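## Task

Move the tray from the staging bench onto the work bench. Its one tube goes into the blue rack if the dot on its cap is orange, or the green rack if the dot is white, and must be pushed fully down into the rack. If the tube ever reaches the floor, the task fails. The bottles on the tray must finish upright in the tray, and the tray must rest entirely on the work bench with nothing hanging past its edge. One or both robots may be used. At the end every robot must have released its grip and moved away. A robot that tips over or is left leaning fails the task. Anything that stays in place only because a robot holds it does not count.

## Robot and tools

Robots: two identical Hello Robot Stretch 4 units, r1 and r2. Each has an omni-wheel base, a mast with a vertical lift, one arm that telescopes straight forward, a three-joint wrist (yaw, pitch, roll) and a two-finger gripper. Each is about 1.6 m tall, and its base rim lies within 0.23 m of its base origin. Each carries four cameras: <r>_head_camera, <r>_head_left_camera, <r>_head_right_camera and <r>_wrist_camera. Loose objects may occasionally get nudged by an outside push.

Frames: each robot uses its own base frame. The origin is on the floor below the base centre, x points ahead, y to the left and z up. hand_pose is a point between the open fingertips, given in that frame, and its printed value can be somewhat off. Odometry is relative to where that robot's base stood when the scene began. Heading is in radians, positive to the left, from -3.142 to 3.142. Because each robot reports in its own frames, only the images, lidar_m and wrist_depth_mm show where the two robots are relative to each other.

execute_actions(actions, cameras): actions is a list holding one action or none. An empty list just returns state and pictures. The action is an object keyed by "r1" and/or "r2", and each robot gets its own entry. Each entry may hold:
- base: exactly one relative command, an offset from where the base last measured itself. translate_m moves straight, metres, -2 to 2, forward positive. strafe_m moves sideways, metres, -2 to 2, left positive. rotate_rad turns on the spot, radians, -3.2 to 3.2, counter-clockwise (left) positive.
- joints: absolute targets by name. lift_m 0 to 1.2 (m). arm_m 0 to 0.55 (m extension). wrist_yaw_rad -1.134 to 4.276: 0 points forward, positive turns left, 3.14 is folded back, and above 3.4 the arm may block it. wrist_pitch_rad -1.117 to 4.259: 0 is level, 1.57 points down. wrist_roll_rad -1.117 to 4.259: at 0 the fingers are level, and positive turns clockwise as seen from behind. gripper_m -0.038 to 0.141 is the fingertip gap in metres, and values below 0 squeeze the tips together. A joint target outside its range gets clipped, and the result reports it. Any other bad value or unknown key rejects the entire call, and nothing moves.
- pace: "slow", "default", "fast" or "max". The base drives at 0.1/0.3/0.4/0.6 m/s and turns at 1/2/3/4 rad/s. With the lift high these are capped, down to 0.3 m/s and 1 rad/s at lift 1.2.
- contact_limits: {"arm_m": value}, 0 (gentlest) to 0.75 (firmest), default 0.5.
- end_of_arm: "enable_torque", sent on its own, switches wrist or gripper motors back on after a torque_fault.
All motions in an action begin together. One action runs at most 15 s. cameras lists camera names, or "all"; leaving it out or null gives all, and [] gives none.

wait(seconds 0 to 10) runs the scene with no new commands. zoom_image(camera, region [x0,y0,x1,y1] in pixels, at most 504x504) enlarges part of a camera's latest full picture. read_manual gives only licence texts. finished_scene(scene) ends scene 1 or 2 for good, and its result shows the next task.

Results: base_status and joint_status tell how each commanded motion finished. done means reached; for the base it means the wheels turned the full amount, even if they slipped. off_target means it settled short and may still be pushing. contact_stop_at_<key> means it hit something, and lift, arm or wheels then go slack. limit_stop_at_<name> is a built-in limit; limit_stop_at_tilt means a lean over 6 degrees, with lift, arm and wheels slack until the lean drops; limit_stop_at_own_body is self-collision. time_out can also appear. torque_fault means a wrist or gripper motor went limp and needs enable_torque. on_its_own describes what happened without a command, where "held at" is a held target. A joint or base left out of an action may still push toward its old target. lidar_m gives 12 distances in metres, 30-degree sectors counter-clockwise from straight ahead (4th left, 7th behind, 10th right). "-" means nothing seen, or something closer than 0.25 m. It can miss glass, thin legs and things behind. wrist_depth_mm is a 7x7 grid of depths, 100 to 2000 mm, read from the top left. turned_by_wheels versus turned_by_imu: a gap above about 0.1 rad suggests slip or a collision. base_tilt is in degrees. motor_effort is a percentage, with the peak for the last action in brackets. A firm grip shows as a clear gripper effort change, and a load in a level gripper shifts wrist pitch effort. A pause for thinking leaves the robots holding their last command. Camera calibrations are provided as K, distortion and T_world_to_cam relative to the carrying robot's base.

Useful practice: to unfold at the start, send lift_m 0.4 with wrist_yaw_rad 0. To grip, command a gap smaller than the object. Squeezing harder pulls the object toward the wrist. If fingertips jam on a surface below, lift up.

Avoid: robots pressing against each other. Once bases touch, even millimetres more drive is a hard press that ends the run. Travel differs between robots by up to about 3 cm per metre, which can strain a jointly carried load. Avoid driving or turning with over 1 kg held and arm_m above 0.2, especially at fast paces. Avoid strong pushes or pulls, high grips, more than about 2 kg in a level gripper, tilted-up rolled wrists, dropped or fallen items, tubes on the floor, and robots left tipped. Finish with grippers open and robots clear.

Each tool is called in YAML: its name, and indented under it one key for each argument.

## Session

execute_actions:
  actions: []

Scene clock: 0.00 s.
r1.base_odometry: x=+0.000 y=+0.000 heading=+0.000 (m, m, rad; r1's odometry frame)
r1.turned_by_wheels: +0.000 (rad since the last result)
r1.turned_by_imu: +0.000 (rad since the last result)
r1.base_tilt: forward=+0.5 right=-0.3 (deg)
r1.lidar_m: 0.91 1.57 2.46 1.50 1.86 1.55 1.37 2.39 1.68 0.91 0.78 0.78
r1.base_status: not commanded
r1.joint_positions: lift_m=+0.140 arm_m=+0.000 wrist_yaw_rad=+3.116 wrist_pitch_rad=+0.013 wrist_roll_rad=+0.011 gripper_m=+0.057
r1.joint_status: not commanded
r1.motor_effort: lift_m=+19 arm_m=-1 wrist_yaw_rad=+0 wrist_pitch_rad=-7 wrist_roll_rad=+0 gripper_m=-3 wheel_0=-1 wheel_1=+0 wheel_2=+0 (%)
r1.hand_pose: x=-0.1153 y=+0.0947 z=+0.3145 quat_wxyz=(+0.013, -0.006, +0.006, +1.000) (m; r1's base frame)
r1.wrist_depth_mm: - 140 - - - - - / - 117 157 - - - - / - 126 173 - - - - / 141 142 - - - - - / 1618 1921 - - - - - / 960 1060 195 1205 196 1229 1229 / 715 732 820 109 809 809 854
r2.base_odometry: x=+0.000 y=+0.000 heading=+0.000 (m, m, rad; r2's odometry frame)
r2.turned_by_wheels: +0.000 (rad since the last result)
r2.turned_by_imu: +0.000 (rad since the last result)
r2.base_tilt: forward=+0.4 right=+0.3 (deg)
r2.lidar_m: 1.01 0.95 0.99 1.37 3.66 1.54 1.21 2.78 1.52 1.51 3.86 1.37
r2.base_status: not commanded
r2.joint_positions: lift_m=+0.233 arm_m=+0.002 wrist_yaw_rad=+3.045 wrist_pitch_rad=-0.015 wrist_roll_rad=-0.012 gripper_m=+0.057
r2.joint_status: not commanded
r2.motor_effort: lift_m=+19 arm_m=-1 wrist_yaw_rad=-1 wrist_pitch_rad=-8 wrist_roll_rad=-1 gripper_m=-4 wheel_0=+0 wheel_1=+1 wheel_2=+0 (%)
r2.hand_pose: x=-0.1057 y=+0.1149 z=+0.4157 quat_wxyz=(+0.048, +0.007, -0.006, +0.999) (m; r2's base frame)
r2.wrist_depth_mm: - 137 - - - - - / - 126 271 - - - - / 106 138 224 - - - - / 138 167 - - - - - / - - 1863 1756 1808 - - / 1160 1229 1078 1205 196 1308 1308 / 866 831 931 - 976 891 931
pictures: r1_head_camera, r1_head_left_camera, r1_head_right_camera, r1_wrist_camera, r2_head_camera, r2_head_left_camera, r2_head_right_camera, r2_wrist_camera
Images, in order (width x height): r1_head_camera 420x560, r1_head_left_camera 420x672, r1_head_right_camera 420x672, r1_wrist_camera 616x392, r2_head_camera 420x560, r2_head_left_camera 420x672, r2_head_right_camera 420x672, r2_wrist_camera 616x392.

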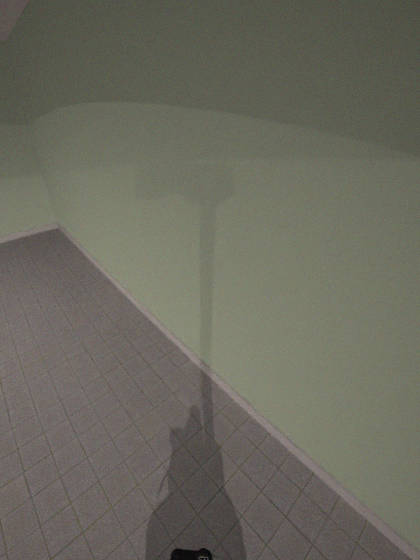

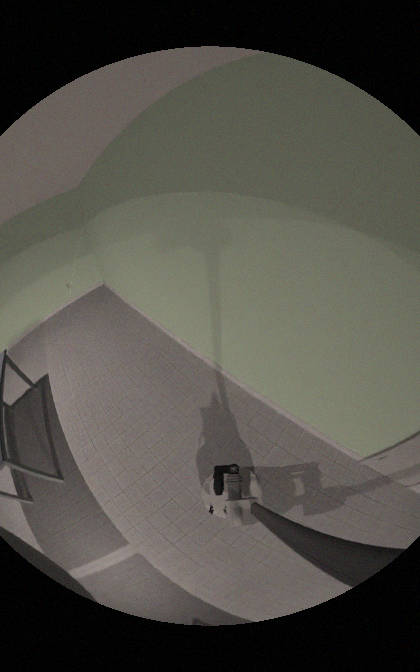

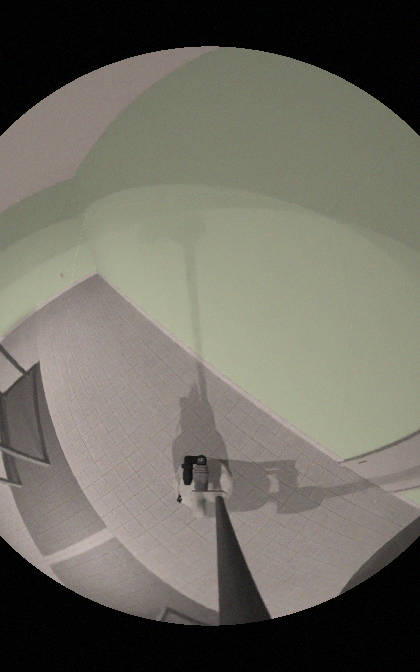

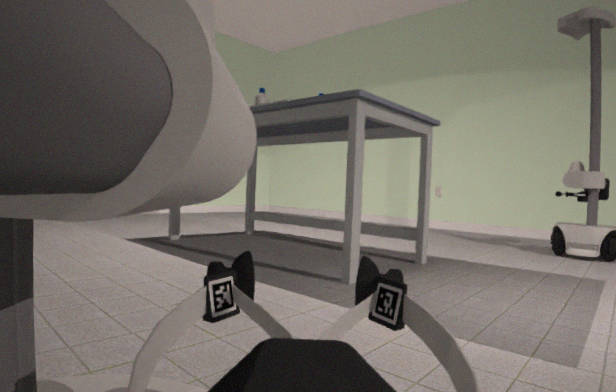

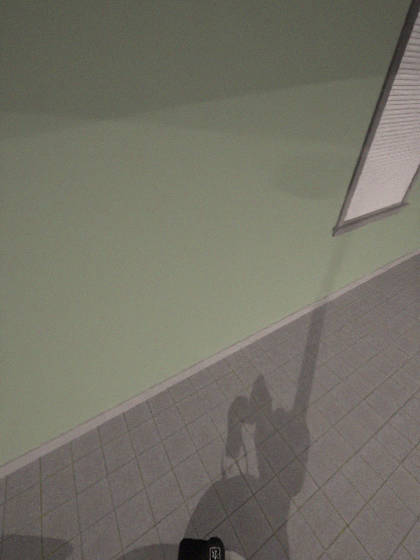

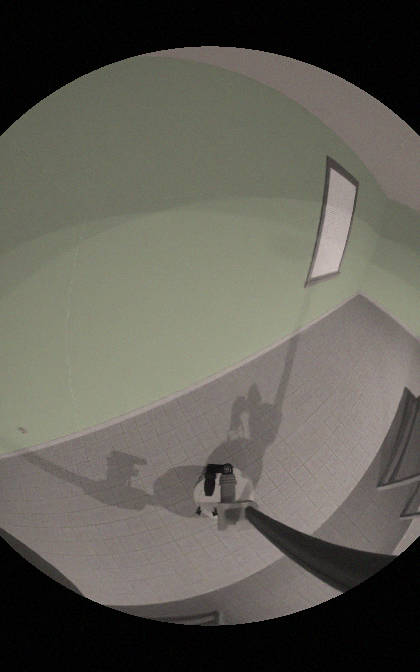

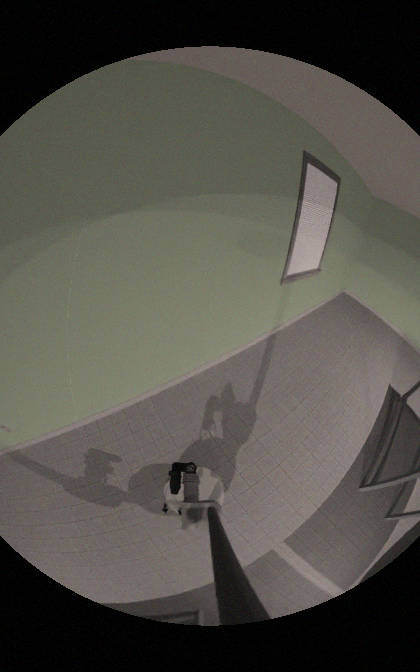

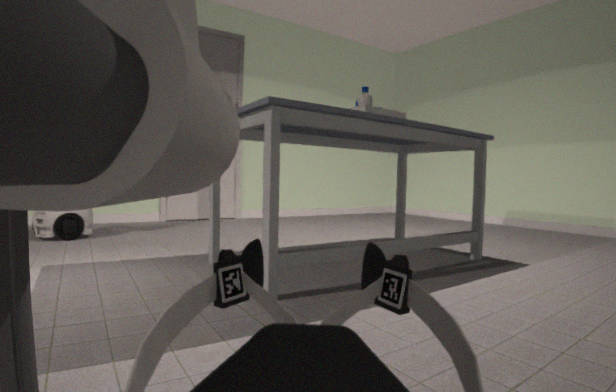

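execute_actions:
  actions:
    - {"r1":{"base":{"rotate_rad":2.4},"joints":{"lift_m":0.9,"wrist_yaw_rad":0}},"r2":{"base":{"rotate_rad":-2.4},"joints":{"lift_m":0.9,"wrist_yaw_rad":0}}}
  cameras: ["r1_head_camera","r2_head_camera","r1_head_left_camera","r2_head_left_camera"]

Scene clock: 11.13 s.
r1.base_odometry: x=+0.000 y=+0.000 heading=+2.399 (m, m, rad; r1's odometry frame)
r1.turned_by_wheels: +2.399 (rad since the last result)
r1.turned_by_imu: +2.407 (rad since the last result)
r1.base_tilt: forward=+0.6 right=-0.3 (deg)
r1.lidar_m: 2.49 1.34 1.73 2.91 1.11 0.81 0.76 0.83 1.13 3.51 1.64 1.53
r1.base_status: done
r1.joint_positions: lift_m=+0.900 arm_m=+0.000 wrist_yaw_rad=+0.000 wrist_pitch_rad=+0.013 wrist_roll_rad=+0.011 gripper_m=+0.057
r1.joint_status: all done
r1.motor_effort: lift_m=+21(22) arm_m=-1(1) wrist_yaw_rad=-1(6) wrist_pitch_rad=-7(6) wrist_roll_rad=+1(0) gripper_m=-4(4) wheel_0=-5(8) wheel_1=-3(13) wheel_2=-3(10) (%)
r1.hand_pose: x=+0.4594 y=-0.0874 z=+1.0744 quat_wxyz=(+1.000, +0.005, +0.006, +0.000) (m; r1's base frame)
r1.wrist_depth_mm: - - - - - - - / - - - - - - - / - - - - - - - / - - - - - - - / - - - - - - - / 1205 - 195 - 195 - 1464 / - - - 109 - - -
r2.base_odometry: x=+0.000 y=+0.000 heading=-2.400 (m, m, rad; r2's odometry frame)
r2.turned_by_wheels: -2.400 (rad since the last result)
r2.turned_by_imu: -2.394 (rad since the last result)
r2.base_tilt: forward=+0.4 right=+0.3 (deg)
r2.lidar_m: 2.51 1.48 1.96 2.11 1.14 0.97 0.95 1.09 1.78 2.35 1.26 1.21
r2.base_status: done
r2.joint_positions: lift_m=+0.900 arm_m=+0.002 wrist_yaw_rad=+0.000 wrist_pitch_rad=-0.015 wrist_roll_rad=-0.012 gripper_m=+0.057
r2.joint_status: all done
r2.motor_effort: lift_m=+22(21) arm_m=-1(1) wrist_yaw_rad=+1(6) wrist_pitch_rad=-8(9) wrist_roll_rad=+0(1) gripper_m=-4(4) wheel_0=+2(8) wheel_1=+1(6) wheel_2=+1(8) (%)
r2.hand_pose: x=+0.4614 y=-0.0873 z=+1.0824 quat_wxyz=(+1.000, -0.006, -0.008, +0.000) (m; r2's base frame)
r2.wrist_depth_mm: - - - - - - - / - - - - - - - / - - - - - - - / - - - - - - - / 1464 1708 - - - - - / 1138 - - - 196 - - / 1537 1808 - - - - -
pictures: r1_head_camera, r1_head_left_camera, r2_head_camera, r2_head_left_camera
Images, in order (width x height): r1_head_camera 420x560, r1_head_left_camera 420x672, r2_head_camera 420x560, r2_head_left_camera 420x672.

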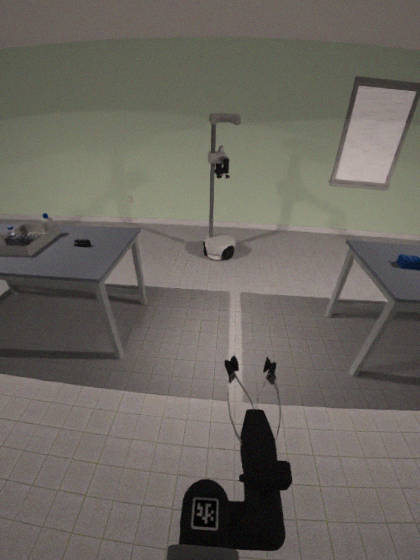

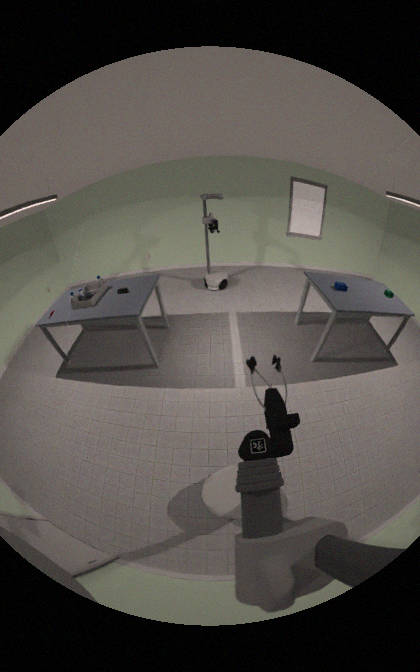

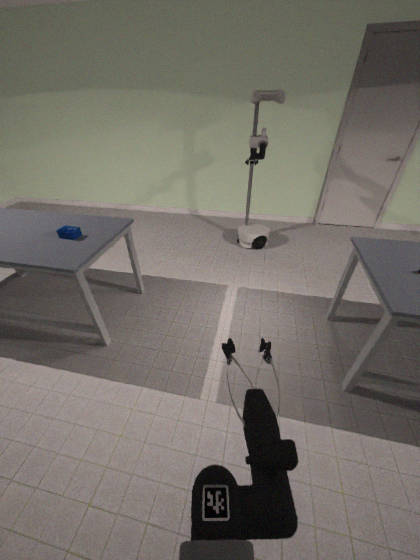

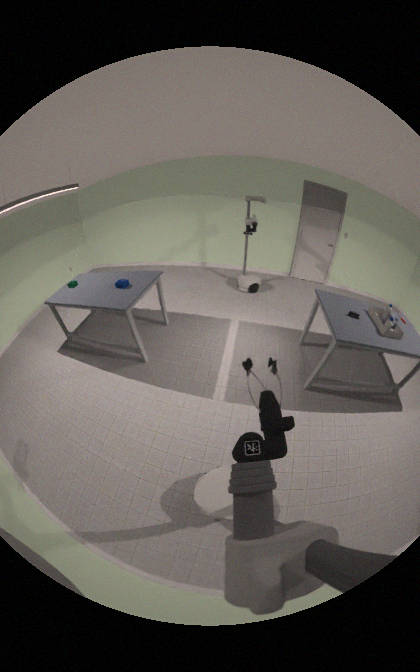

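execute_actions:
  actions:
    - {"r1":{"base":{"rotate_rad":-0.08}},"r2":{"base":{"rotate_rad":-0.25}}}
  cameras: []

execute_actions:
  actions:
    - {"r1":{"base":{"strafe_m":1.4},"joints":{"wrist_pitch_rad":0.5}},"r2":{"base":{"strafe_m":-1.4},"joints":{"wrist_pitch_rad":0.5}}}
  cameras: ["r1_head_camera","r2_head_camera","r1_wrist_camera","r2_wrist_camera"]

Scene clock: 23.47 s.
r1.base_odometry: x=+0.000 y=+0.000 heading=+2.320 (m, m, rad; r1's odometry frame)
r1.turned_by_wheels: -0.079 (rad since the last result)
r1.turned_by_imu: -0.078 (rad since the last result)
r1.base_tilt: forward=+0.6 right=-0.3 (deg)
r1.lidar_m: 2.56 1.37 1.62 3.96 1.15 0.85 0.79 0.81 1.09 2.66 1.79 1.51
r1.base_status: done
r1.joint_positions: lift_m=+0.900 arm_m=+0.000 wrist_yaw_rad=+0.000 wrist_pitch_rad=+0.013 wrist_roll_rad=+0.011 gripper_m=+0.057
r1.joint_status: not commanded
r1.motor_effort: lift_m=+21(21) arm_m=-1(1) wrist_yaw_rad=+0(0) wrist_pitch_rad=-7(6) wrist_roll_rad=+0(0) gripper_m=-2(3) wheel_0=+6(6) wheel_1=+4(7) wheel_2=+4(10) (%)
r1.hand_pose: x=+0.4594 y=-0.0874 z=+1.0744 quat_wxyz=(+1.000, +0.005, +0.006, +0.000) (m; r1's base frame)
r1.wrist_depth_mm: - - - - - - - / - - - - - - - / - - - - - - - / - - - - - - - / - - - - - - - / - - 195 - 195 - 1255 / - - - 109 - - -
r2.base_odometry: x=+0.000 y=+0.000 heading=-2.649 (m, m, rad; r2's odometry frame)
r2.turned_by_wheels: -0.250 (rad since the last result)
r2.turned_by_imu: -0.250 (rad since the last result)
r2.base_tilt: forward=+0.4 right=+0.3 (deg)
r2.lidar_m: 2.54 1.55 1.48 4.24 1.41 1.02 0.94 1.00 1.32 3.40 1.53 1.22
r2.base_status: done
r2.joint_positions: lift_m=+0.900 arm_m=+0.002 wrist_yaw_rad=+0.000 wrist_pitch_rad=-0.015 wrist_roll_rad=-0.012 gripper_m=+0.057
r2.joint_status: not commanded
r2.motor_effort: lift_m=+22(22) arm_m=-1(1) wrist_yaw_rad=-1(2) wrist_pitch_rad=-8(7) wrist_roll_rad=+0(1) gripper_m=-6(3) wheel_0=+2(7) wheel_1=+1(3) wheel_2=+2(7) (%)
r2.hand_pose: x=+0.4614 y=-0.0874 z=+1.0824 quat_wxyz=(+1.000, -0.006, -0.008, +0.000) (m; r2's base frame)
r2.wrist_depth_mm: - - - - - - - / - - - - - - - / - - - - - - - / - - - - - - - / - - - - - - - / - - - - 196 1118 1008 / - - - - - 1499 831
pictures: none
No camera images: the call's "cameras" was empty. Leave "cameras" out to get every camera's image.

Scene clock: 29.47 s.
r1.base_odometry: x=-1.025 y=-0.953 heading=+2.320 (m, m, rad; r1's odometry frame)
r1.turned_by_wheels: +0.000 (rad since the last result)
r1.turned_by_imu: +0.010 (rad since the last result)
r1.base_tilt: forward=+0.5 right=-0.3 (deg)
r1.lidar_m: 1.09 1.13 2.99 2.81 1.28 0.89 0.81 0.87 1.19 2.94 2.61 1.15
r1.base_status: done
r1.joint_positions: lift_m=+0.900 arm_m=+0.000 wrist_yaw_rad=+0.000 wrist_pitch_rad=+0.502 wrist_roll_rad=+0.011 gripper_m=+0.057
r1.joint_status: all done
r1.motor_effort: lift_m=+20(21) arm_m=-1(1) wrist_yaw_rad=+0(1) wrist_pitch_rad=-5(5) wrist_roll_rad=-1(0) gripper_m=-2(2) wheel_0=-4(12) wheel_1=+3(13) wheel_2=+0(5) (%)
r1.hand_pose: x=+0.4239 y=-0.0874 z=+0.9394 quat_wxyz=(+0.969, +0.005, +0.248, -0.001) (m; r1's base frame)
r1.wrist_depth_mm: - - - - - - - / 1336 1336 1060 1308 1464 - - / 946 960 960 991 976 991 - / - 1863 - - - - - / 1661 1661 1756 1661 1756 1708 1808 / 1281 1397 195 1464 196 1430 1464 / 1205 1160 1255 109 1255 1229 1281
r2.base_odometry: x=-0.662 y=+1.234 heading=-2.649 (m, m, rad; r2's odometry frame)
r2.turned_by_wheels: +0.000 (rad since the last result)
r2.turned_by_imu: -0.005 (rad since the last result)
r2.base_tilt: forward=+0.4 right=+0.3 (deg)
r2.lidar_m: 1.06 1.11 2.72 3.92 1.34 0.97 0.91 0.95 1.28 2.77 2.86 1.14
r2.base_status: done
r2.joint_positions: lift_m=+0.900 arm_m=+0.002 wrist_yaw_rad=+0.000 wrist_pitch_rad=+0.501 wrist_roll_rad=-0.012 gripper_m=+0.057
r2.joint_status: all done
r2.motor_effort: lift_m=+22(21) arm_m=-1(1) wrist_yaw_rad=+0(1) wrist_pitch_rad=-6(5) wrist_roll_rad=-1(1) gripper_m=-3(3) wheel_0=+1(11) wheel_1=+2(6) wheel_2=+0(2) (%)
r2.hand_pose: x=+0.4259 y=-0.0874 z=+0.9394 quat_wxyz=(+0.969, -0.006, +0.248, +0.002) (m; r2's base frame)
r2.wrist_depth_mm: - - - - - - - / - 1160 1060 1008 1205 1397 - / 931 931 931 946 931 917 - / 1808 - - - - 1863 - / 1430 1576 1537 1618 1618 1537 1618 / 1308 1281 1229 1205 196 1281 1336 / 1160 1098 1182 - 1182 1160 1182
pictures: r1_head_camera, r1_wrist_camera, r2_head_camera, r2_wrist_camera
camera_calibration (this result's frames):
r1_wrist_camera: T_world_to_cam=[[0.018415, -0.999471, 0.0268169, -0.123786], [-0.504278, -0.0324446, -0.862931, 1.07579], [0.863345, 0.00236774, -0.504609, 0.337143], [0, 0, 0, 1]] pos_world=[0.253705, -0.0896153, 1.10177]
r2_wrist_camera: T_world_to_cam=[[0.0728283, -0.997295, 0.00989209, -0.115192], [-0.522576, -0.0466057, -0.851318, 1.06001], [0.849476, 0.0568307, -0.524557, 0.363407], [0, 0, 0, 1]] pos_world=[0.253622, -0.0861301, 1.09418]
Images, in order (width x height): r1_head_camera 420x560, r1_wrist_camera 616x392, r2_head_camera 420x560, r2_wrist_camera 616x392.

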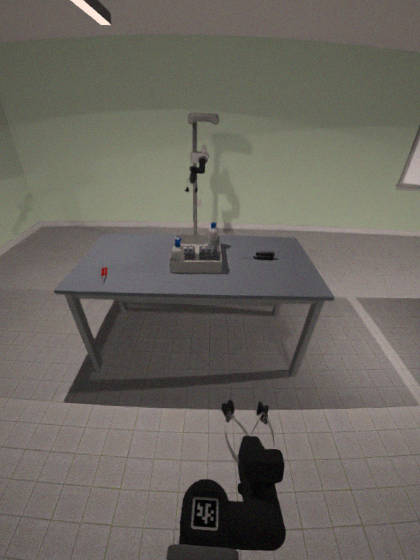

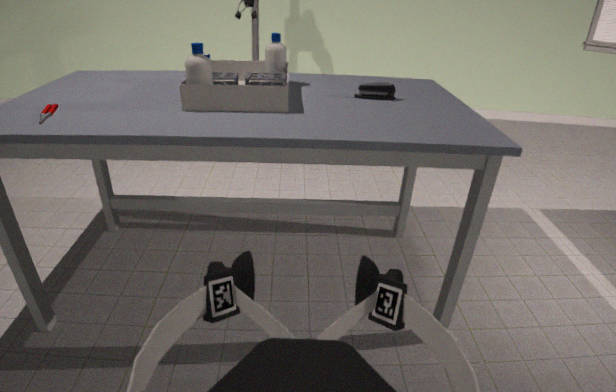

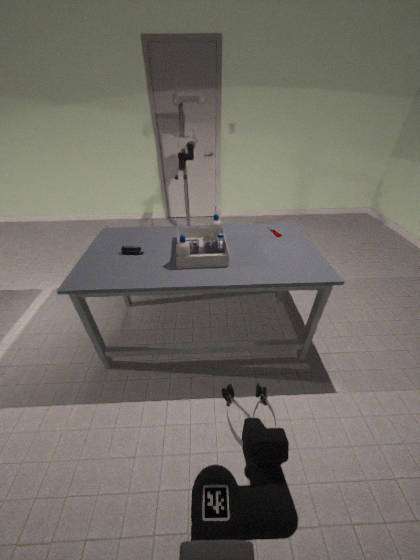

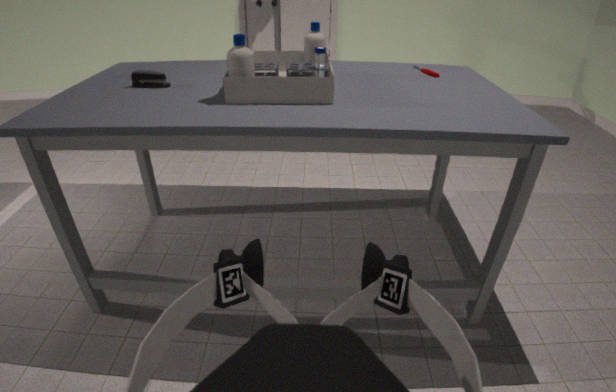

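execute_actions:
  actions:
    - {"r1":{"base":{"translate_m":0.7},"joints":{"wrist_pitch_rad":0.9,"lift_m":1.1}},"r2":{"base":{"translate_m":0.7},"joints":{"wrist_pitch_rad":0.9,"lift_m":1.1}}}
  cameras: ["r1_head_camera","r2_head_camera","r1_wrist_camera","r2_wrist_camera"]

Scene clock: 38.43 s.
r1.base_odometry: x=-1.502 y=-0.441 heading=+2.321 (m, m, rad; r1's odometry frame)
r1.turned_by_wheels: +0.001 (rad since the last result)
r1.turned_by_imu: +0.004 (rad since the last result)
r1.base_tilt: forward=+0.5 right=-0.3 (deg)
r1.lidar_m: 0.39 0.42 0.56 2.84 2.31 1.63 1.51 1.59 2.18 2.37 0.64 0.42
r1.base_status: done
r1.joint_positions: lift_m=+1.100 arm_m=+0.000 wrist_yaw_rad=+0.000 wrist_pitch_rad=+0.901 wrist_roll_rad=+0.011 gripper_m=+0.057
r1.joint_status: all done
r1.motor_effort: lift_m=+21(22) arm_m=-1(1) wrist_yaw_rad=+0(0) wrist_pitch_rad=-4(4) wrist_roll_rad=-1(1) gripper_m=-3(4) wheel_0=+4(11) wheel_1=+4(10) wheel_2=-1(14) (%)
r1.hand_pose: x=+0.3500 y=-0.0874 z=+1.0519 quat_wxyz=(+0.900, +0.005, +0.435, -0.002) (m; r1's base frame)
r1.wrist_depth_mm: 904 931 798 946 - - - / 798 699 715 820 809 842 - / 668 661 699 723 715 732 759 / 609 591 603 627 640 640 654 / 554 559 569 569 574 580 585 / 508 512 195 517 195 530 535 / 1138 1138 1160 109 1182 878 1182
r2.base_odometry: x=-1.279 y=+0.903 heading=-2.649 (m, m, rad; r2's odometry frame)
r2.turned_by_wheels: +0.000 (rad since the last result)
r2.turned_by_imu: +0.004 (rad since the last result)
r2.base_tilt: forward=+0.4 right=+0.3 (deg)
r2.lidar_m: 0.36 0.38 0.53 2.52 2.36 1.68 1.59 1.65 2.24 2.74 0.56 0.39
r2.base_status: done
r2.joint_positions: lift_m=+1.100 arm_m=+0.002 wrist_yaw_rad=+0.000 wrist_pitch_rad=+0.901 wrist_roll_rad=-0.012 gripper_m=+0.057
r2.joint_status: all done
r2.motor_effort: lift_m=+20(26) arm_m=-1(1) wrist_yaw_rad=+0(1) wrist_pitch_rad=-5(7) wrist_roll_rad=+0(0) gripper_m=-4(4) wheel_0=+3(7) wheel_1=+1(6) wheel_2=-1(12) (%)
r2.hand_pose: x=+0.3520 y=-0.0874 z=+1.0519 quat_wxyz=(+0.900, -0.005, +0.435, +0.003) (m; r2's base frame)
r2.wrist_depth_mm: 891 891 878 750 878 878 - / 788 778 768 723 778 768 768 / 668 654 654 647 676 668 668 / 609 580 574 574 603 603 597 / 544 539 530 544 539 544 535 / 508 504 488 488 196 488 492 / 991 1008 1042 - 1138 991 866
pictures: r1_head_camera, r1_wrist_camera, r2_head_camera, r2_wrist_camera
camera_calibration (this result's frames):
r1_wrist_camera: T_world_to_cam=[[0.0273847, -0.999471, 0.0175371, -0.118821], [-0.800212, -0.0324326, -0.598839, 0.961379], [0.599091, 0.00236566, -0.800677, 0.861598], [0, 0, 0, 1]] pos_world=[0.256385, -0.0896162, 1.26766]
r2_wrist_camera: T_world_to_cam=[[0.070944, -0.997296, -0.0191596, -0.0797138], [-0.812652, -0.0466495, -0.580879, 0.934847], [0.578415, 0.05678, -0.813764, 0.884862], [0, 0, 0, 1]] pos_world=[0.253542, -0.0861307, 1.26158]
Images, in order (width x height): r1_head_camera 420x560, r1_wrist_camera 616x392, r2_head_camera 420x560, r2_wrist_camera 616x392.

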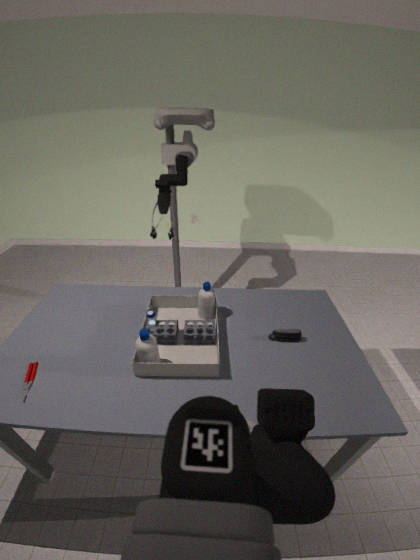

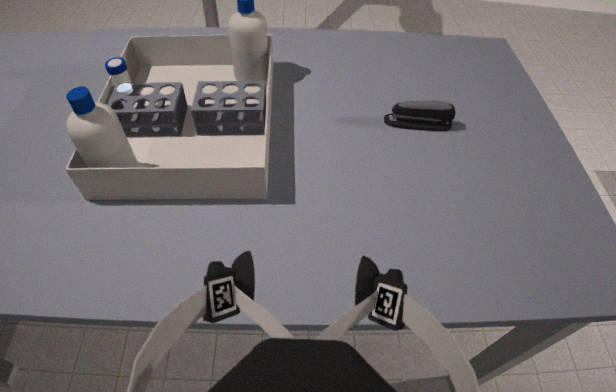

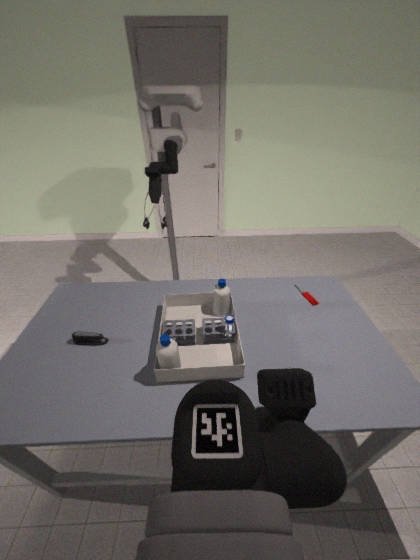

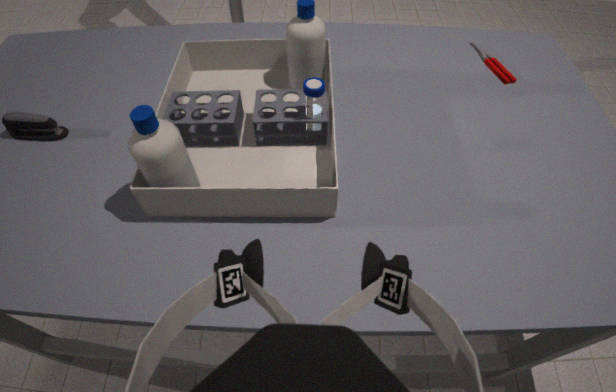

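execute_actions:
  actions:
    - {"r1":{"base":{"strafe_m":0.2},"joints":{"wrist_pitch_rad":1.57,"wrist_roll_rad":1.57,"lift_m":1.05}},"r2":{"base":{"strafe_m":0.13},"joints":{"wrist_pitch_rad":1.57,"wrist_roll_rad":1.57,"lift_m":1.05}}}
  cameras: []

execute_actions:
  actions:
    - {"r1":{"base":{"translate_m":0.12},"joints":{"arm_m":0.334}},"r2":{"base":{"translate_m":0.1},"joints":{"arm_m":0.295}}}
  cameras: ["r1_head_camera","r2_head_camera","r1_wrist_camera","r2_wrist_camera"]

Scene clock: 55.57 s.
r1.base_odometry: x=-1.648 y=-0.577 heading=+2.320 (m, m, rad; r1's odometry frame)
r1.turned_by_wheels: +0.000 (rad since the last result)
r1.turned_by_imu: +0.003 (rad since the last result)
r1.base_tilt: forward=+0.6 right=-0.2 (deg)
r1.lidar_m: 0.39 0.41 0.56 2.67 2.32 1.66 1.54 1.61 2.15 2.56 0.62 0.42
r1.base_status: done
r1.joint_positions: lift_m=+1.050 arm_m=+0.000 wrist_yaw_rad=+0.000 wrist_pitch_rad=+1.570 wrist_roll_rad=+1.570 gripper_m=+0.057
r1.joint_status: all done
r1.motor_effort: lift_m=+17(21) arm_m=-1(1) wrist_yaw_rad=-1(1) wrist_pitch_rad=+2(4) wrist_roll_rad=+1(5) gripper_m=-2(5) wheel_0=-4(13) wheel_1=+3(13) wheel_2=+0(0) (%)
r1.hand_pose: x=+0.1713 y=-0.0874 z=+0.9399 quat_wxyz=(+0.501, +0.500, +0.500, -0.499) (m; r1's base frame)
r1.wrist_depth_mm: 402 1160 1118 1138 1138 1138 1138 / 399 1160 1138 1160 1160 1138 1138 / 402 1138 1138 1118 1138 1160 1160 / 404 1160 1160 1160 946 1160 1160 / 410 1160 1118 946 946 1160 355 / 407 1138 194 1138 195 1160 1138 / 410 1138 1138 109 1118 1160 1160
r2.base_odometry: x=-1.217 y=+0.788 heading=-2.649 (m, m, rad; r2's odometry frame)
r2.turned_by_wheels: +0.000 (rad since the last result)
r2.turned_by_imu: -0.001 (rad since the last result)
r2.base_tilt: forward=+0.4 right=+0.4 (deg)
r2.lidar_m: 0.36 0.39 0.53 2.38 2.40 1.70 1.61 1.67 2.23 2.85 0.54 0.41
r2.base_status: done
r2.joint_positions: lift_m=+1.050 arm_m=+0.002 wrist_yaw_rad=+0.000 wrist_pitch_rad=+1.570 wrist_roll_rad=+1.570 gripper_m=+0.057
r2.joint_status: all done
r2.motor_effort: lift_m=+17(20) arm_m=-1(1) wrist_yaw_rad=+1(3) wrist_pitch_rad=-1(1) wrist_roll_rad=+1(4) gripper_m=-4(2) wheel_0=-1(11) wheel_1=-1(11) wheel_2=+0(1) (%)
r2.hand_pose: x=+0.1733 y=-0.0874 z=+0.9399 quat_wxyz=(+0.501, +0.500, +0.500, -0.499) (m; r2's base frame)
r2.wrist_depth_mm: 392 397 1138 1118 1118 1118 1118 / 397 407 1138 1138 1138 1118 1118 / 402 410 1138 1138 1138 1118 1138 / 402 415 1160 1160 946 1138 1138 / 407 410 976 946 931 1160 1138 / 407 410 1008 946 196 1160 1138 / 410 410 1182 - 1138 1138 1160
pictures: none
No camera images: the call's "cameras" was empty. Leave "cameras" out to get every camera's image.

Scene clock: 57.67 s.
r1.base_odometry: x=-1.730 y=-0.490 heading=+2.321 (m, m, rad; r1's odometry frame)
r1.turned_by_wheels: +0.001 (rad since the last result)
r1.turned_by_imu: +0.002 (rad since the last result)
r1.base_tilt: forward=+0.6 right=-0.2 (deg)
r1.lidar_m: 0.25 0.29 0.38 2.64 2.51 1.78 1.65 1.72 2.31 2.55 0.44 0.31
r1.base_status: done
r1.joint_positions: lift_m=+1.050 arm_m=+0.333 wrist_yaw_rad=+0.000 wrist_pitch_rad=+1.570 wrist_roll_rad=+1.570 gripper_m=+0.057
r1.joint_status: all done
r1.motor_effort: lift_m=+17(17) arm_m=+5(5) wrist_yaw_rad=+0(1) wrist_pitch_rad=+1(2) wrist_roll_rad=+1(1) gripper_m=-2(3) wheel_0=+6(9) wheel_1=+3(9) wheel_2=-2(13) (%)
r1.hand_pose: x=+0.5044 y=-0.0874 z=+0.9399 quat_wxyz=(+0.501, +0.500, +0.500, -0.499) (m; r1's base frame)
r1.wrist_depth_mm: 402 397 402 399 399 397 1138 / 402 399 402 402 402 399 1138 / 375 342 399 399 402 399 1118 / 399 370 404 399 404 407 1160 / 402 394 404 402 402 404 946 / 402 343 195 404 195 404 1160 / 404 345 404 109 407 407 1138
r2.base_odometry: x=-1.305 y=+0.741 heading=-2.649 (m, m, rad; r2's odometry frame)
r2.turned_by_wheels: +0.000 (rad since the last result)
r2.turned_by_imu: +0.000 (rad since the last result)
r2.base_tilt: forward=+0.4 right=+0.3 (deg)
r2.lidar_m: 0.25 0.27 0.37 2.36 2.54 1.81 1.70 1.77 2.37 2.86 0.42 0.28
r2.base_status: done
r2.joint_positions: lift_m=+1.050 arm_m=+0.294 wrist_yaw_rad=+0.000 wrist_pitch_rad=+1.570 wrist_roll_rad=+1.570 gripper_m=+0.057
r2.joint_status: all done
r2.motor_effort: lift_m=+17(17) arm_m=+5(5) wrist_yaw_rad=-1(2) wrist_pitch_rad=-1(0) wrist_roll_rad=+0(0) gripper_m=-4(2) wheel_0=+2(5) wheel_1=-1(5) wheel_2=-1(10) (%)
r2.hand_pose: x=+0.4653 y=-0.0874 z=+0.9399 quat_wxyz=(+0.501, +0.500, +0.500, -0.499) (m; r2's base frame)
r2.wrist_depth_mm: 392 394 394 392 389 1118 1098 / 394 340 392 397 392 1138 1118 / 370 336 389 394 394 1138 1138 / 399 340 399 397 399 931 1138 / 399 379 397 404 399 931 1138 / 407 343 309 394 196 976 1138 / 404 343 382 - 407 1160 1160
pictures: r1_head_camera, r1_wrist_camera, r2_head_camera, r2_wrist_camera
camera_calibration (this result's frames):
r1_wrist_camera: T_world_to_cam=[[-0.999, -0.0444951, -0.00431957, 0.500666], [-0.0445963, 0.998636, 0.027148, 0.138518], [0.00310573, 0.0273135, -0.999622, 1.16923], [0, 0, 0, 1]] pos_world=[0.502711, -0.147988, 1.16719]
r2_wrist_camera: T_world_to_cam=[[-0.997652, -0.0329299, -0.0600488, 0.530068], [-0.0359006, 0.998149, 0.0490834, 0.0996283], [0.0583214, 0.051124, -0.996988, 1.1419], [0, 0, 0, 1]] pos_world=[0.465802, -0.140368, 1.16541]
Images, in order (width x height): r1_head_camera 420x560, r1_wrist_camera 616x392, r2_head_camera 420x560, r2_wrist_camera 616x392.

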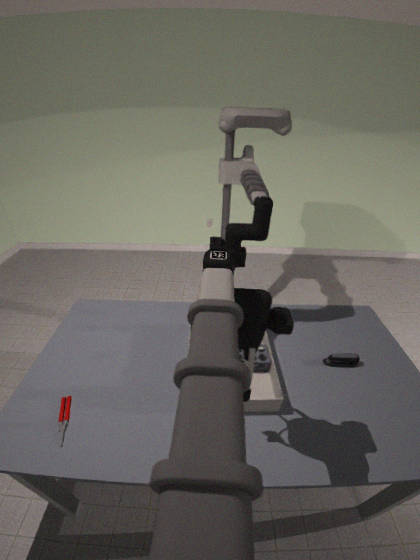

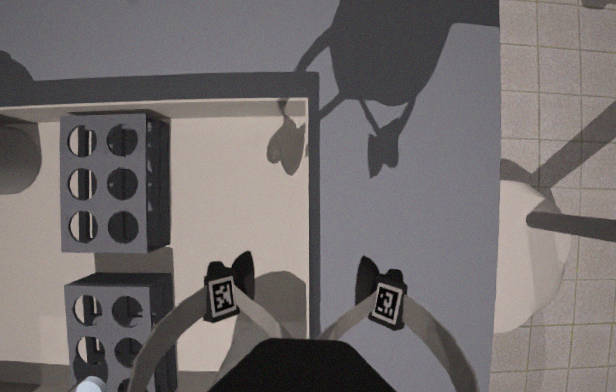

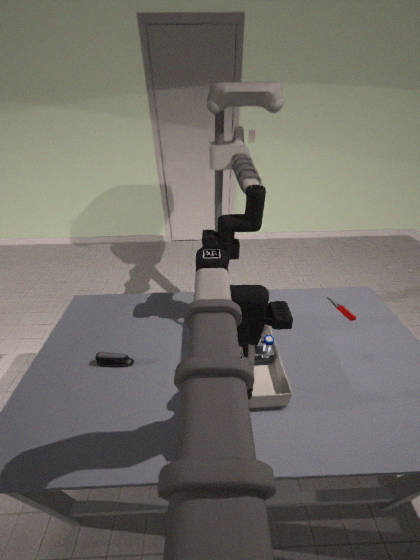

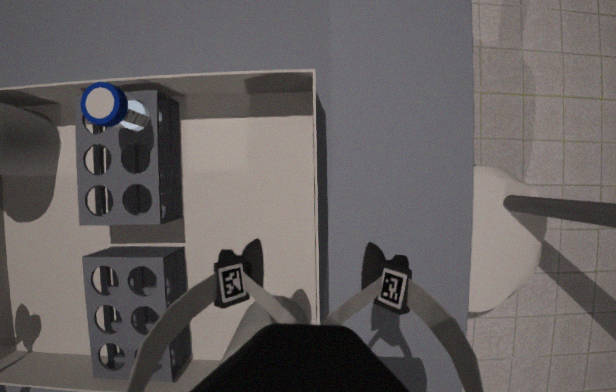

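execute_actions:
  actions:
    - {"r1":{"joints":{"lift_m":0.915}},"r2":{"joints":{"lift_m":0.915}}}
  cameras: ["r1_wrist_camera","r2_wrist_camera"]

execute_actions:
  actions:
    - {"r1":{"joints":{"gripper_m":-0.035}},"r2":{"joints":{"gripper_m":-0.035}}}
  cameras: []

execute_actions:
  actions:
    - {"r1":{"joints":{"lift_m":1.05},"pace":"slow"},"r2":{"joints":{"lift_m":1.05},"pace":"slow"}}
  cameras: ["r1_head_left_camera","r2_head_left_camera","r1_wrist_camera","r2_wrist_camera"]

Scene clock: 69.00 s.
r1.base_odometry: x=-1.730 y=-0.490 heading=+2.321 (m, m, rad; r1's odometry frame)
r1.turned_by_wheels: +0.000 (rad since the last result)
r1.turned_by_imu: +0.002 (rad since the last result)
r1.base_tilt: forward=+0.5 right=-0.4 (deg)
r1.lidar_m: 0.26 0.28 0.40 2.66 2.51 1.78 1.65 1.72 2.33 2.55 0.44 0.31
r1.base_status: not commanded
r1.joint_positions: lift_m=+0.915 arm_m=+0.333 wrist_yaw_rad=+0.000 wrist_pitch_rad=+1.570 wrist_roll_rad=+1.570 gripper_m=+0.057
r1.joint_status: all done
r1.motor_effort: lift_m=+17(13) arm_m=+5(5) wrist_yaw_rad=-1(1) wrist_pitch_rad=+0(0) wrist_roll_rad=+0(1) gripper_m=-2(2) wheel_0=+6(6) wheel_1=+4(3) wheel_2=-2(2) (%)
r1.hand_pose: x=+0.5044 y=-0.0874 z=+0.8049 quat_wxyz=(+0.501, +0.500, +0.500, -0.499) (m; r1's base frame)
r1.wrist_depth_mm: 266 267 265 267 265 266 267 / 224 260 264 265 268 266 267 / 236 266 267 267 268 268 268 / 238 267 266 266 267 270 268 / 237 268 267 267 270 270 270 / 252 268 195 266 196 270 270 / 216 265 270 109 270 272 271
r2.base_odometry: x=-1.305 y=+0.741 heading=-2.649 (m, m, rad; r2's odometry frame)
r2.turned_by_wheels: +0.000 (rad since the last result)
r2.turned_by_imu: -0.001 (rad since the last result)
r2.base_tilt: forward=+0.4 right=+0.3 (deg)
r2.lidar_m: 0.26 0.28 0.39 2.38 2.53 1.80 1.71 1.78 2.42 2.86 0.41 0.28
r2.base_status: not commanded
r2.joint_positions: lift_m=+0.915 arm_m=+0.294 wrist_yaw_rad=+0.000 wrist_pitch_rad=+1.570 wrist_roll_rad=+1.570 gripper_m=+0.057
r2.joint_status: all done
r2.motor_effort: lift_m=+17(19) arm_m=+5(5) wrist_yaw_rad=-2(1) wrist_pitch_rad=-1(1) wrist_roll_rad=+1(0) gripper_m=-3(5) wheel_0=+2(2) wheel_1=-1(1) wheel_2=-1(1) (%)
r2.hand_pose: x=+0.4653 y=-0.0874 z=+0.8049 quat_wxyz=(+0.501, +0.500, +0.500, -0.499) (m; r2's base frame)
r2.wrist_depth_mm: 202 218 227 258 259 259 976 / 202 258 259 259 263 260 627 / 231 260 260 262 262 263 634 / 233 264 264 262 264 263 676 / 266 265 264 264 265 265 798 / 216 263 267 191 196 267 1008 / 208 240 267 - 270 268 1025
pictures: r1_wrist_camera, r2_wrist_camera
camera_calibration (this result's frames):
r1_wrist_camera: T_world_to_cam=[[-0.999, -0.0444953, -0.00431957, 0.500085], [-0.0445964, 0.998636, 0.027148, 0.142183], [0.00310572, 0.0273135, -0.999622, 1.03429], [0, 0, 0, 1]] pos_world=[0.502714, -0.147988, 1.0322]
r2_wrist_camera: T_world_to_cam=[[-0.997652, -0.0329297, -0.0600489, 0.521964], [-0.0359005, 0.998149, 0.0490834, 0.106254], [0.0583215, 0.051124, -0.996988, 1.00732], [0, 0, 0, 1]] pos_world=[0.465805, -0.140368, 1.03041]
Images, in order (width x height): r1_wrist_camera 616x392, r2_wrist_camera 616x392.

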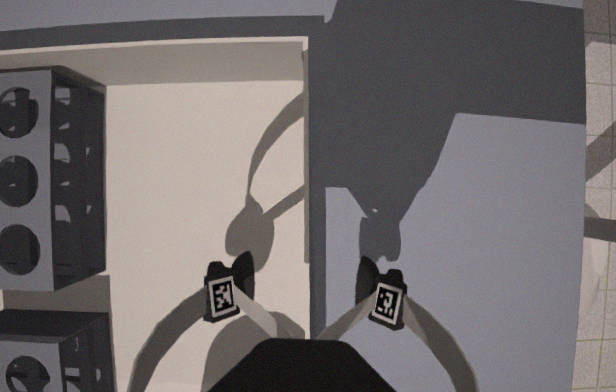

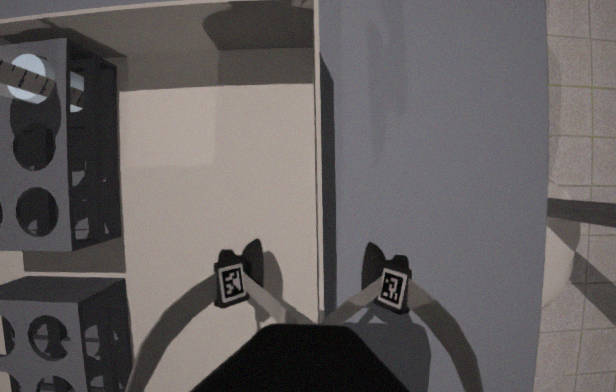

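Scene clock: 70.60 s.
r1.base_odometry: x=-1.730 y=-0.490 heading=+2.321 (m, m, rad; r1's odometry frame)
r1.turned_by_wheels: +0.000 (rad since the last result)
r1.turned_by_imu: +0.001 (rad since the last result)
r1.base_tilt: forward=+0.6 right=-0.2 (deg)
r1.lidar_m: 0.27 0.30 0.38 2.67 2.51 1.76 1.66 1.73 2.33 2.56 0.46 0.30
r1.base_status: not commanded
r1.joint_positions: lift_m=+0.915 arm_m=+0.333 wrist_yaw_rad=+0.000 wrist_pitch_rad=+1.572 wrist_roll_rad=+1.569 gripper_m=-0.034
r1.joint_status: all done
r1.motor_effort: lift_m=+19(19) arm_m=+4(5) wrist_yaw_rad=+0(2) wrist_pitch_rad=-6(7) wrist_roll_rad=+2(1) gripper_m=-18(18) wheel_0=+6(6) wheel_1=+3(3) wheel_2=-2(2) (%)
r1.hand_pose: x=+0.5037 y=-0.0874 z=+0.8047 quat_wxyz=(+0.500, +0.499, +0.501, -0.500) (m; r1's base frame)
r1.wrist_depth_mm: 229 232 234 265 264 265 265 / 224 254 255 255 266 265 265 / 226 256 256 257 266 268 267 / 228 258 258 258 267 268 268 / 229 260 260 262 267 268 268 / 248 262 185 202 184 270 271 / 222 263 264 109 270 271 271
r2.base_odometry: x=-1.305 y=+0.741 heading=-2.649 (m, m, rad; r2's odometry frame)
r2.turned_by_wheels: +0.000 (rad since the last result)
r2.turned_by_imu: +0.000 (rad since the last result)
r2.base_tilt: forward=+0.4 right=+0.3 (deg)
r2.lidar_m: 0.25 0.28 0.40 2.37 2.52 1.81 1.71 1.78 2.40 2.87 0.40 0.27
r2.base_status: not commanded
r2.joint_positions: lift_m=+0.915 arm_m=+0.294 wrist_yaw_rad=+0.000 wrist_pitch_rad=+1.572 wrist_roll_rad=+1.569 gripper_m=-0.034
r2.joint_status: all done
r2.motor_effort: lift_m=+20(20) arm_m=+5(5) wrist_yaw_rad=+1(3) wrist_pitch_rad=-7(12) wrist_roll_rad=+2(1) gripper_m=-22(24) wheel_0=+2(2) wheel_1=-1(1) wheel_2=-1(1) (%)
r2.hand_pose: x=+0.4646 y=-0.0874 z=+0.8047 quat_wxyz=(+0.500, +0.500, +0.500, -0.500) (m; r2's base frame)
r2.wrist_depth_mm: 203 218 226 255 257 257 1008 / 197 256 255 253 258 259 1008 / 227 255 256 255 260 260 1008 / 228 256 258 258 262 263 798 / 259 257 257 257 265 265 809 / 216 258 180 196 180 265 1025 / 202 254 258 - 267 267 1042
pictures: none
No camera images: the call's "cameras" was empty. Leave "cameras" out to get every camera's image.

Scene clock: 72.53 s.
r1.base_odometry: x=-1.730 y=-0.490 heading=+2.321 (m, m, rad; r1's odometry frame)
r1.turned_by_wheels: +0.000 (rad since the last result)
r1.turned_by_imu: +0.001 (rad since the last result)
r1.base_tilt: forward=+0.6 right=-0.3 (deg)
r1.lidar_m: 0.25 0.29 0.38 2.66 2.51 1.79 1.64 1.72 2.33 2.57 0.44 0.29
r1.base_status: not commanded
r1.joint_positions: lift_m=+1.050 arm_m=+0.333 wrist_yaw_rad=+0.000 wrist_pitch_rad=+1.572 wrist_roll_rad=+1.569 gripper_m=-0.034
r1.joint_status: all done
r1.motor_effort: lift_m=+24(28) arm_m=+4(5) wrist_yaw_rad=+0(0) wrist_pitch_rad=-6(7) wrist_roll_rad=+1(2) gripper_m=-18(18) wheel_0=+6(6) wheel_1=+3(4) wheel_2=-2(2) (%)
r1.hand_pose: x=+0.5037 y=-0.0874 z=+0.9393 quat_wxyz=(+0.500, +0.499, +0.501, -0.500) (m; r1's base frame)
r1.wrist_depth_mm: 296 297 298 397 397 397 1118 / 215 254 256 256 399 399 1138 / 225 256 258 256 399 402 1160 / 229 258 258 258 399 402 1138 / 229 260 259 260 399 404 946 / 248 260 184 202 184 402 1160 / 221 264 263 109 404 404 1160
r2.base_odometry: x=-1.305 y=+0.741 heading=-2.649 (m, m, rad; r2's odometry frame)
r2.turned_by_wheels: +0.000 (rad since the last result)
r2.turned_by_imu: +0.000 (rad since the last result)
r2.base_tilt: forward=+0.4 right=+0.3 (deg)
r2.lidar_m: 0.26 0.28 0.39 2.36 2.53 1.82 1.71 1.77 2.39 2.87 0.41 0.27
r2.base_status: not commanded
r2.joint_positions: lift_m=+1.050 arm_m=+0.294 wrist_yaw_rad=+0.000 wrist_pitch_rad=+1.572 wrist_roll_rad=+1.569 gripper_m=-0.034
r2.joint_status: all done
r2.motor_effort: lift_m=+25(27) arm_m=+5(5) wrist_yaw_rad=+0(1) wrist_pitch_rad=-7(7) wrist_roll_rad=+1(2) gripper_m=-24(22) wheel_0=+2(2) wheel_1=-1(1) wheel_2=-1(1) (%)
r2.hand_pose: x=+0.4646 y=-0.0874 z=+0.9393 quat_wxyz=(+0.500, +0.499, +0.501, -0.500) (m; r2's base frame)
r2.wrist_depth_mm: 202 219 227 254 389 1098 1118 / 197 255 255 256 392 1118 1138 / 227 257 255 256 394 1118 1118 / 228 257 257 257 399 931 1138 / 257 259 257 257 399 946 1160 / 216 258 179 195 180 946 1182 / 202 254 259 - 407 407 1205
pictures: r1_head_left_camera, r1_wrist_camera, r2_head_left_camera, r2_wrist_camera
camera_calibration (this result's frames):
r1_wrist_camera: T_world_to_cam=[[-0.998999, -0.0446905, -0.00198504, 0.497771], [-0.044728, 0.998627, 0.0272522, 0.138472], [0.000764401, 0.0273137, -0.999627, 1.16979], [0, 0, 0, 1]] pos_world=[0.502572, -0.147988, 1.16656]
r2_wrist_camera: T_world_to_cam=[[-0.997795, -0.0325591, -0.0578278, 0.52735], [-0.0354203, 0.998163, 0.0491631, 0.0993383], [0.0561208, 0.051103, -0.997115, 1.14244], [0, 0, 0, 1]] pos_world=[0.465592, -0.140368, 1.16475]
Images, in order (width x height): r1_head_left_camera 420x672, r1_wrist_camera 616x392, r2_head_left_camera 420x672, r2_wrist_camera 616x392.

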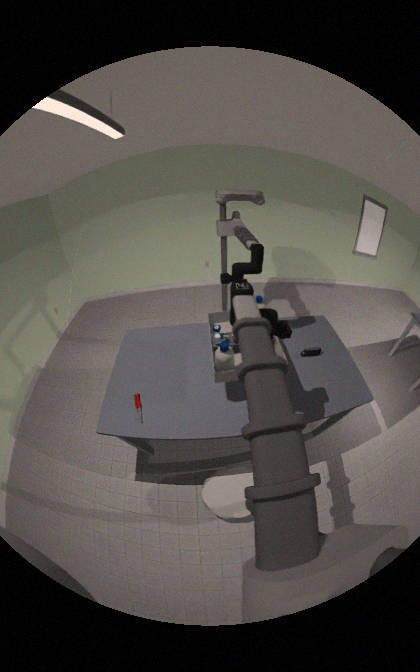

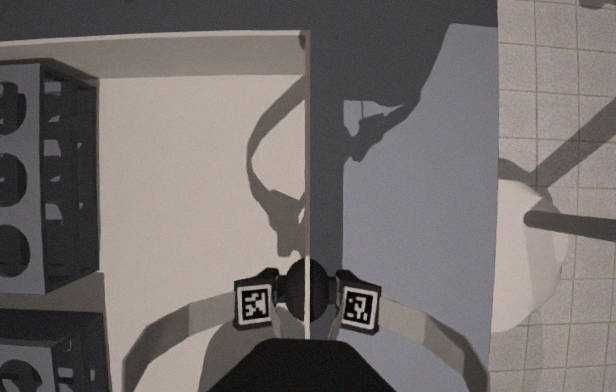

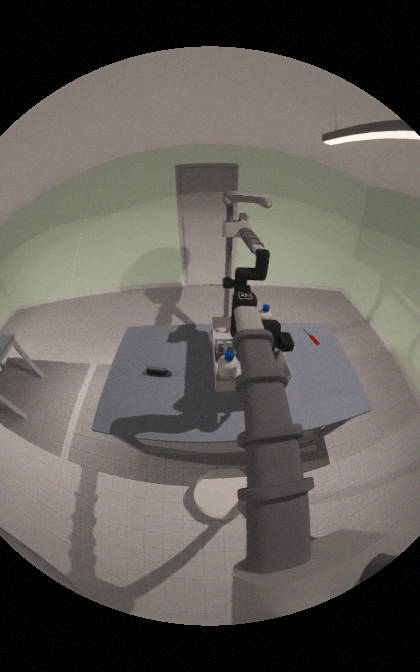

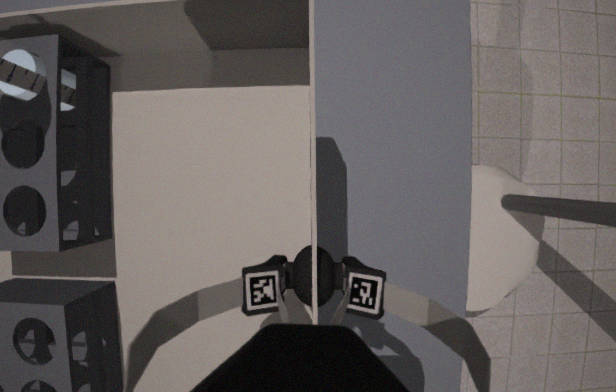

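Held. Travel in steps (~2.6 m total).

execute_actions:
  actions:
    - {"r1":{"base":{"strafe_m":-0.9},"pace":"slow"},"r2":{"base":{"strafe_m":0.9},"pace":"slow"}}
  cameras: ["r1_head_left_camera","r2_wrist_camera"]

execute_actions:
  actions:
    - {"r1":{"base":{"strafe_m":-0.9},"pace":"slow"},"r2":{"base":{"strafe_m":0.9},"pace":"slow"}}
  cameras: ["r1_head_left_camera","r2_head_left_camera","r1_wrist_camera","r2_wrist_camera"]

action 0: r1: "base": strafe_m = -0.9 would last too long for one action: at the pace "slow" strafe_m can be at most 0.78 in either direction: name a faster pace, or command the rest in another action

action 0: r1: "base": strafe_m = -0.9 would last too long for one action: at the pace "slow" strafe_m can be at most 0.78 in either direction: name a faster pace, or command the rest in another action


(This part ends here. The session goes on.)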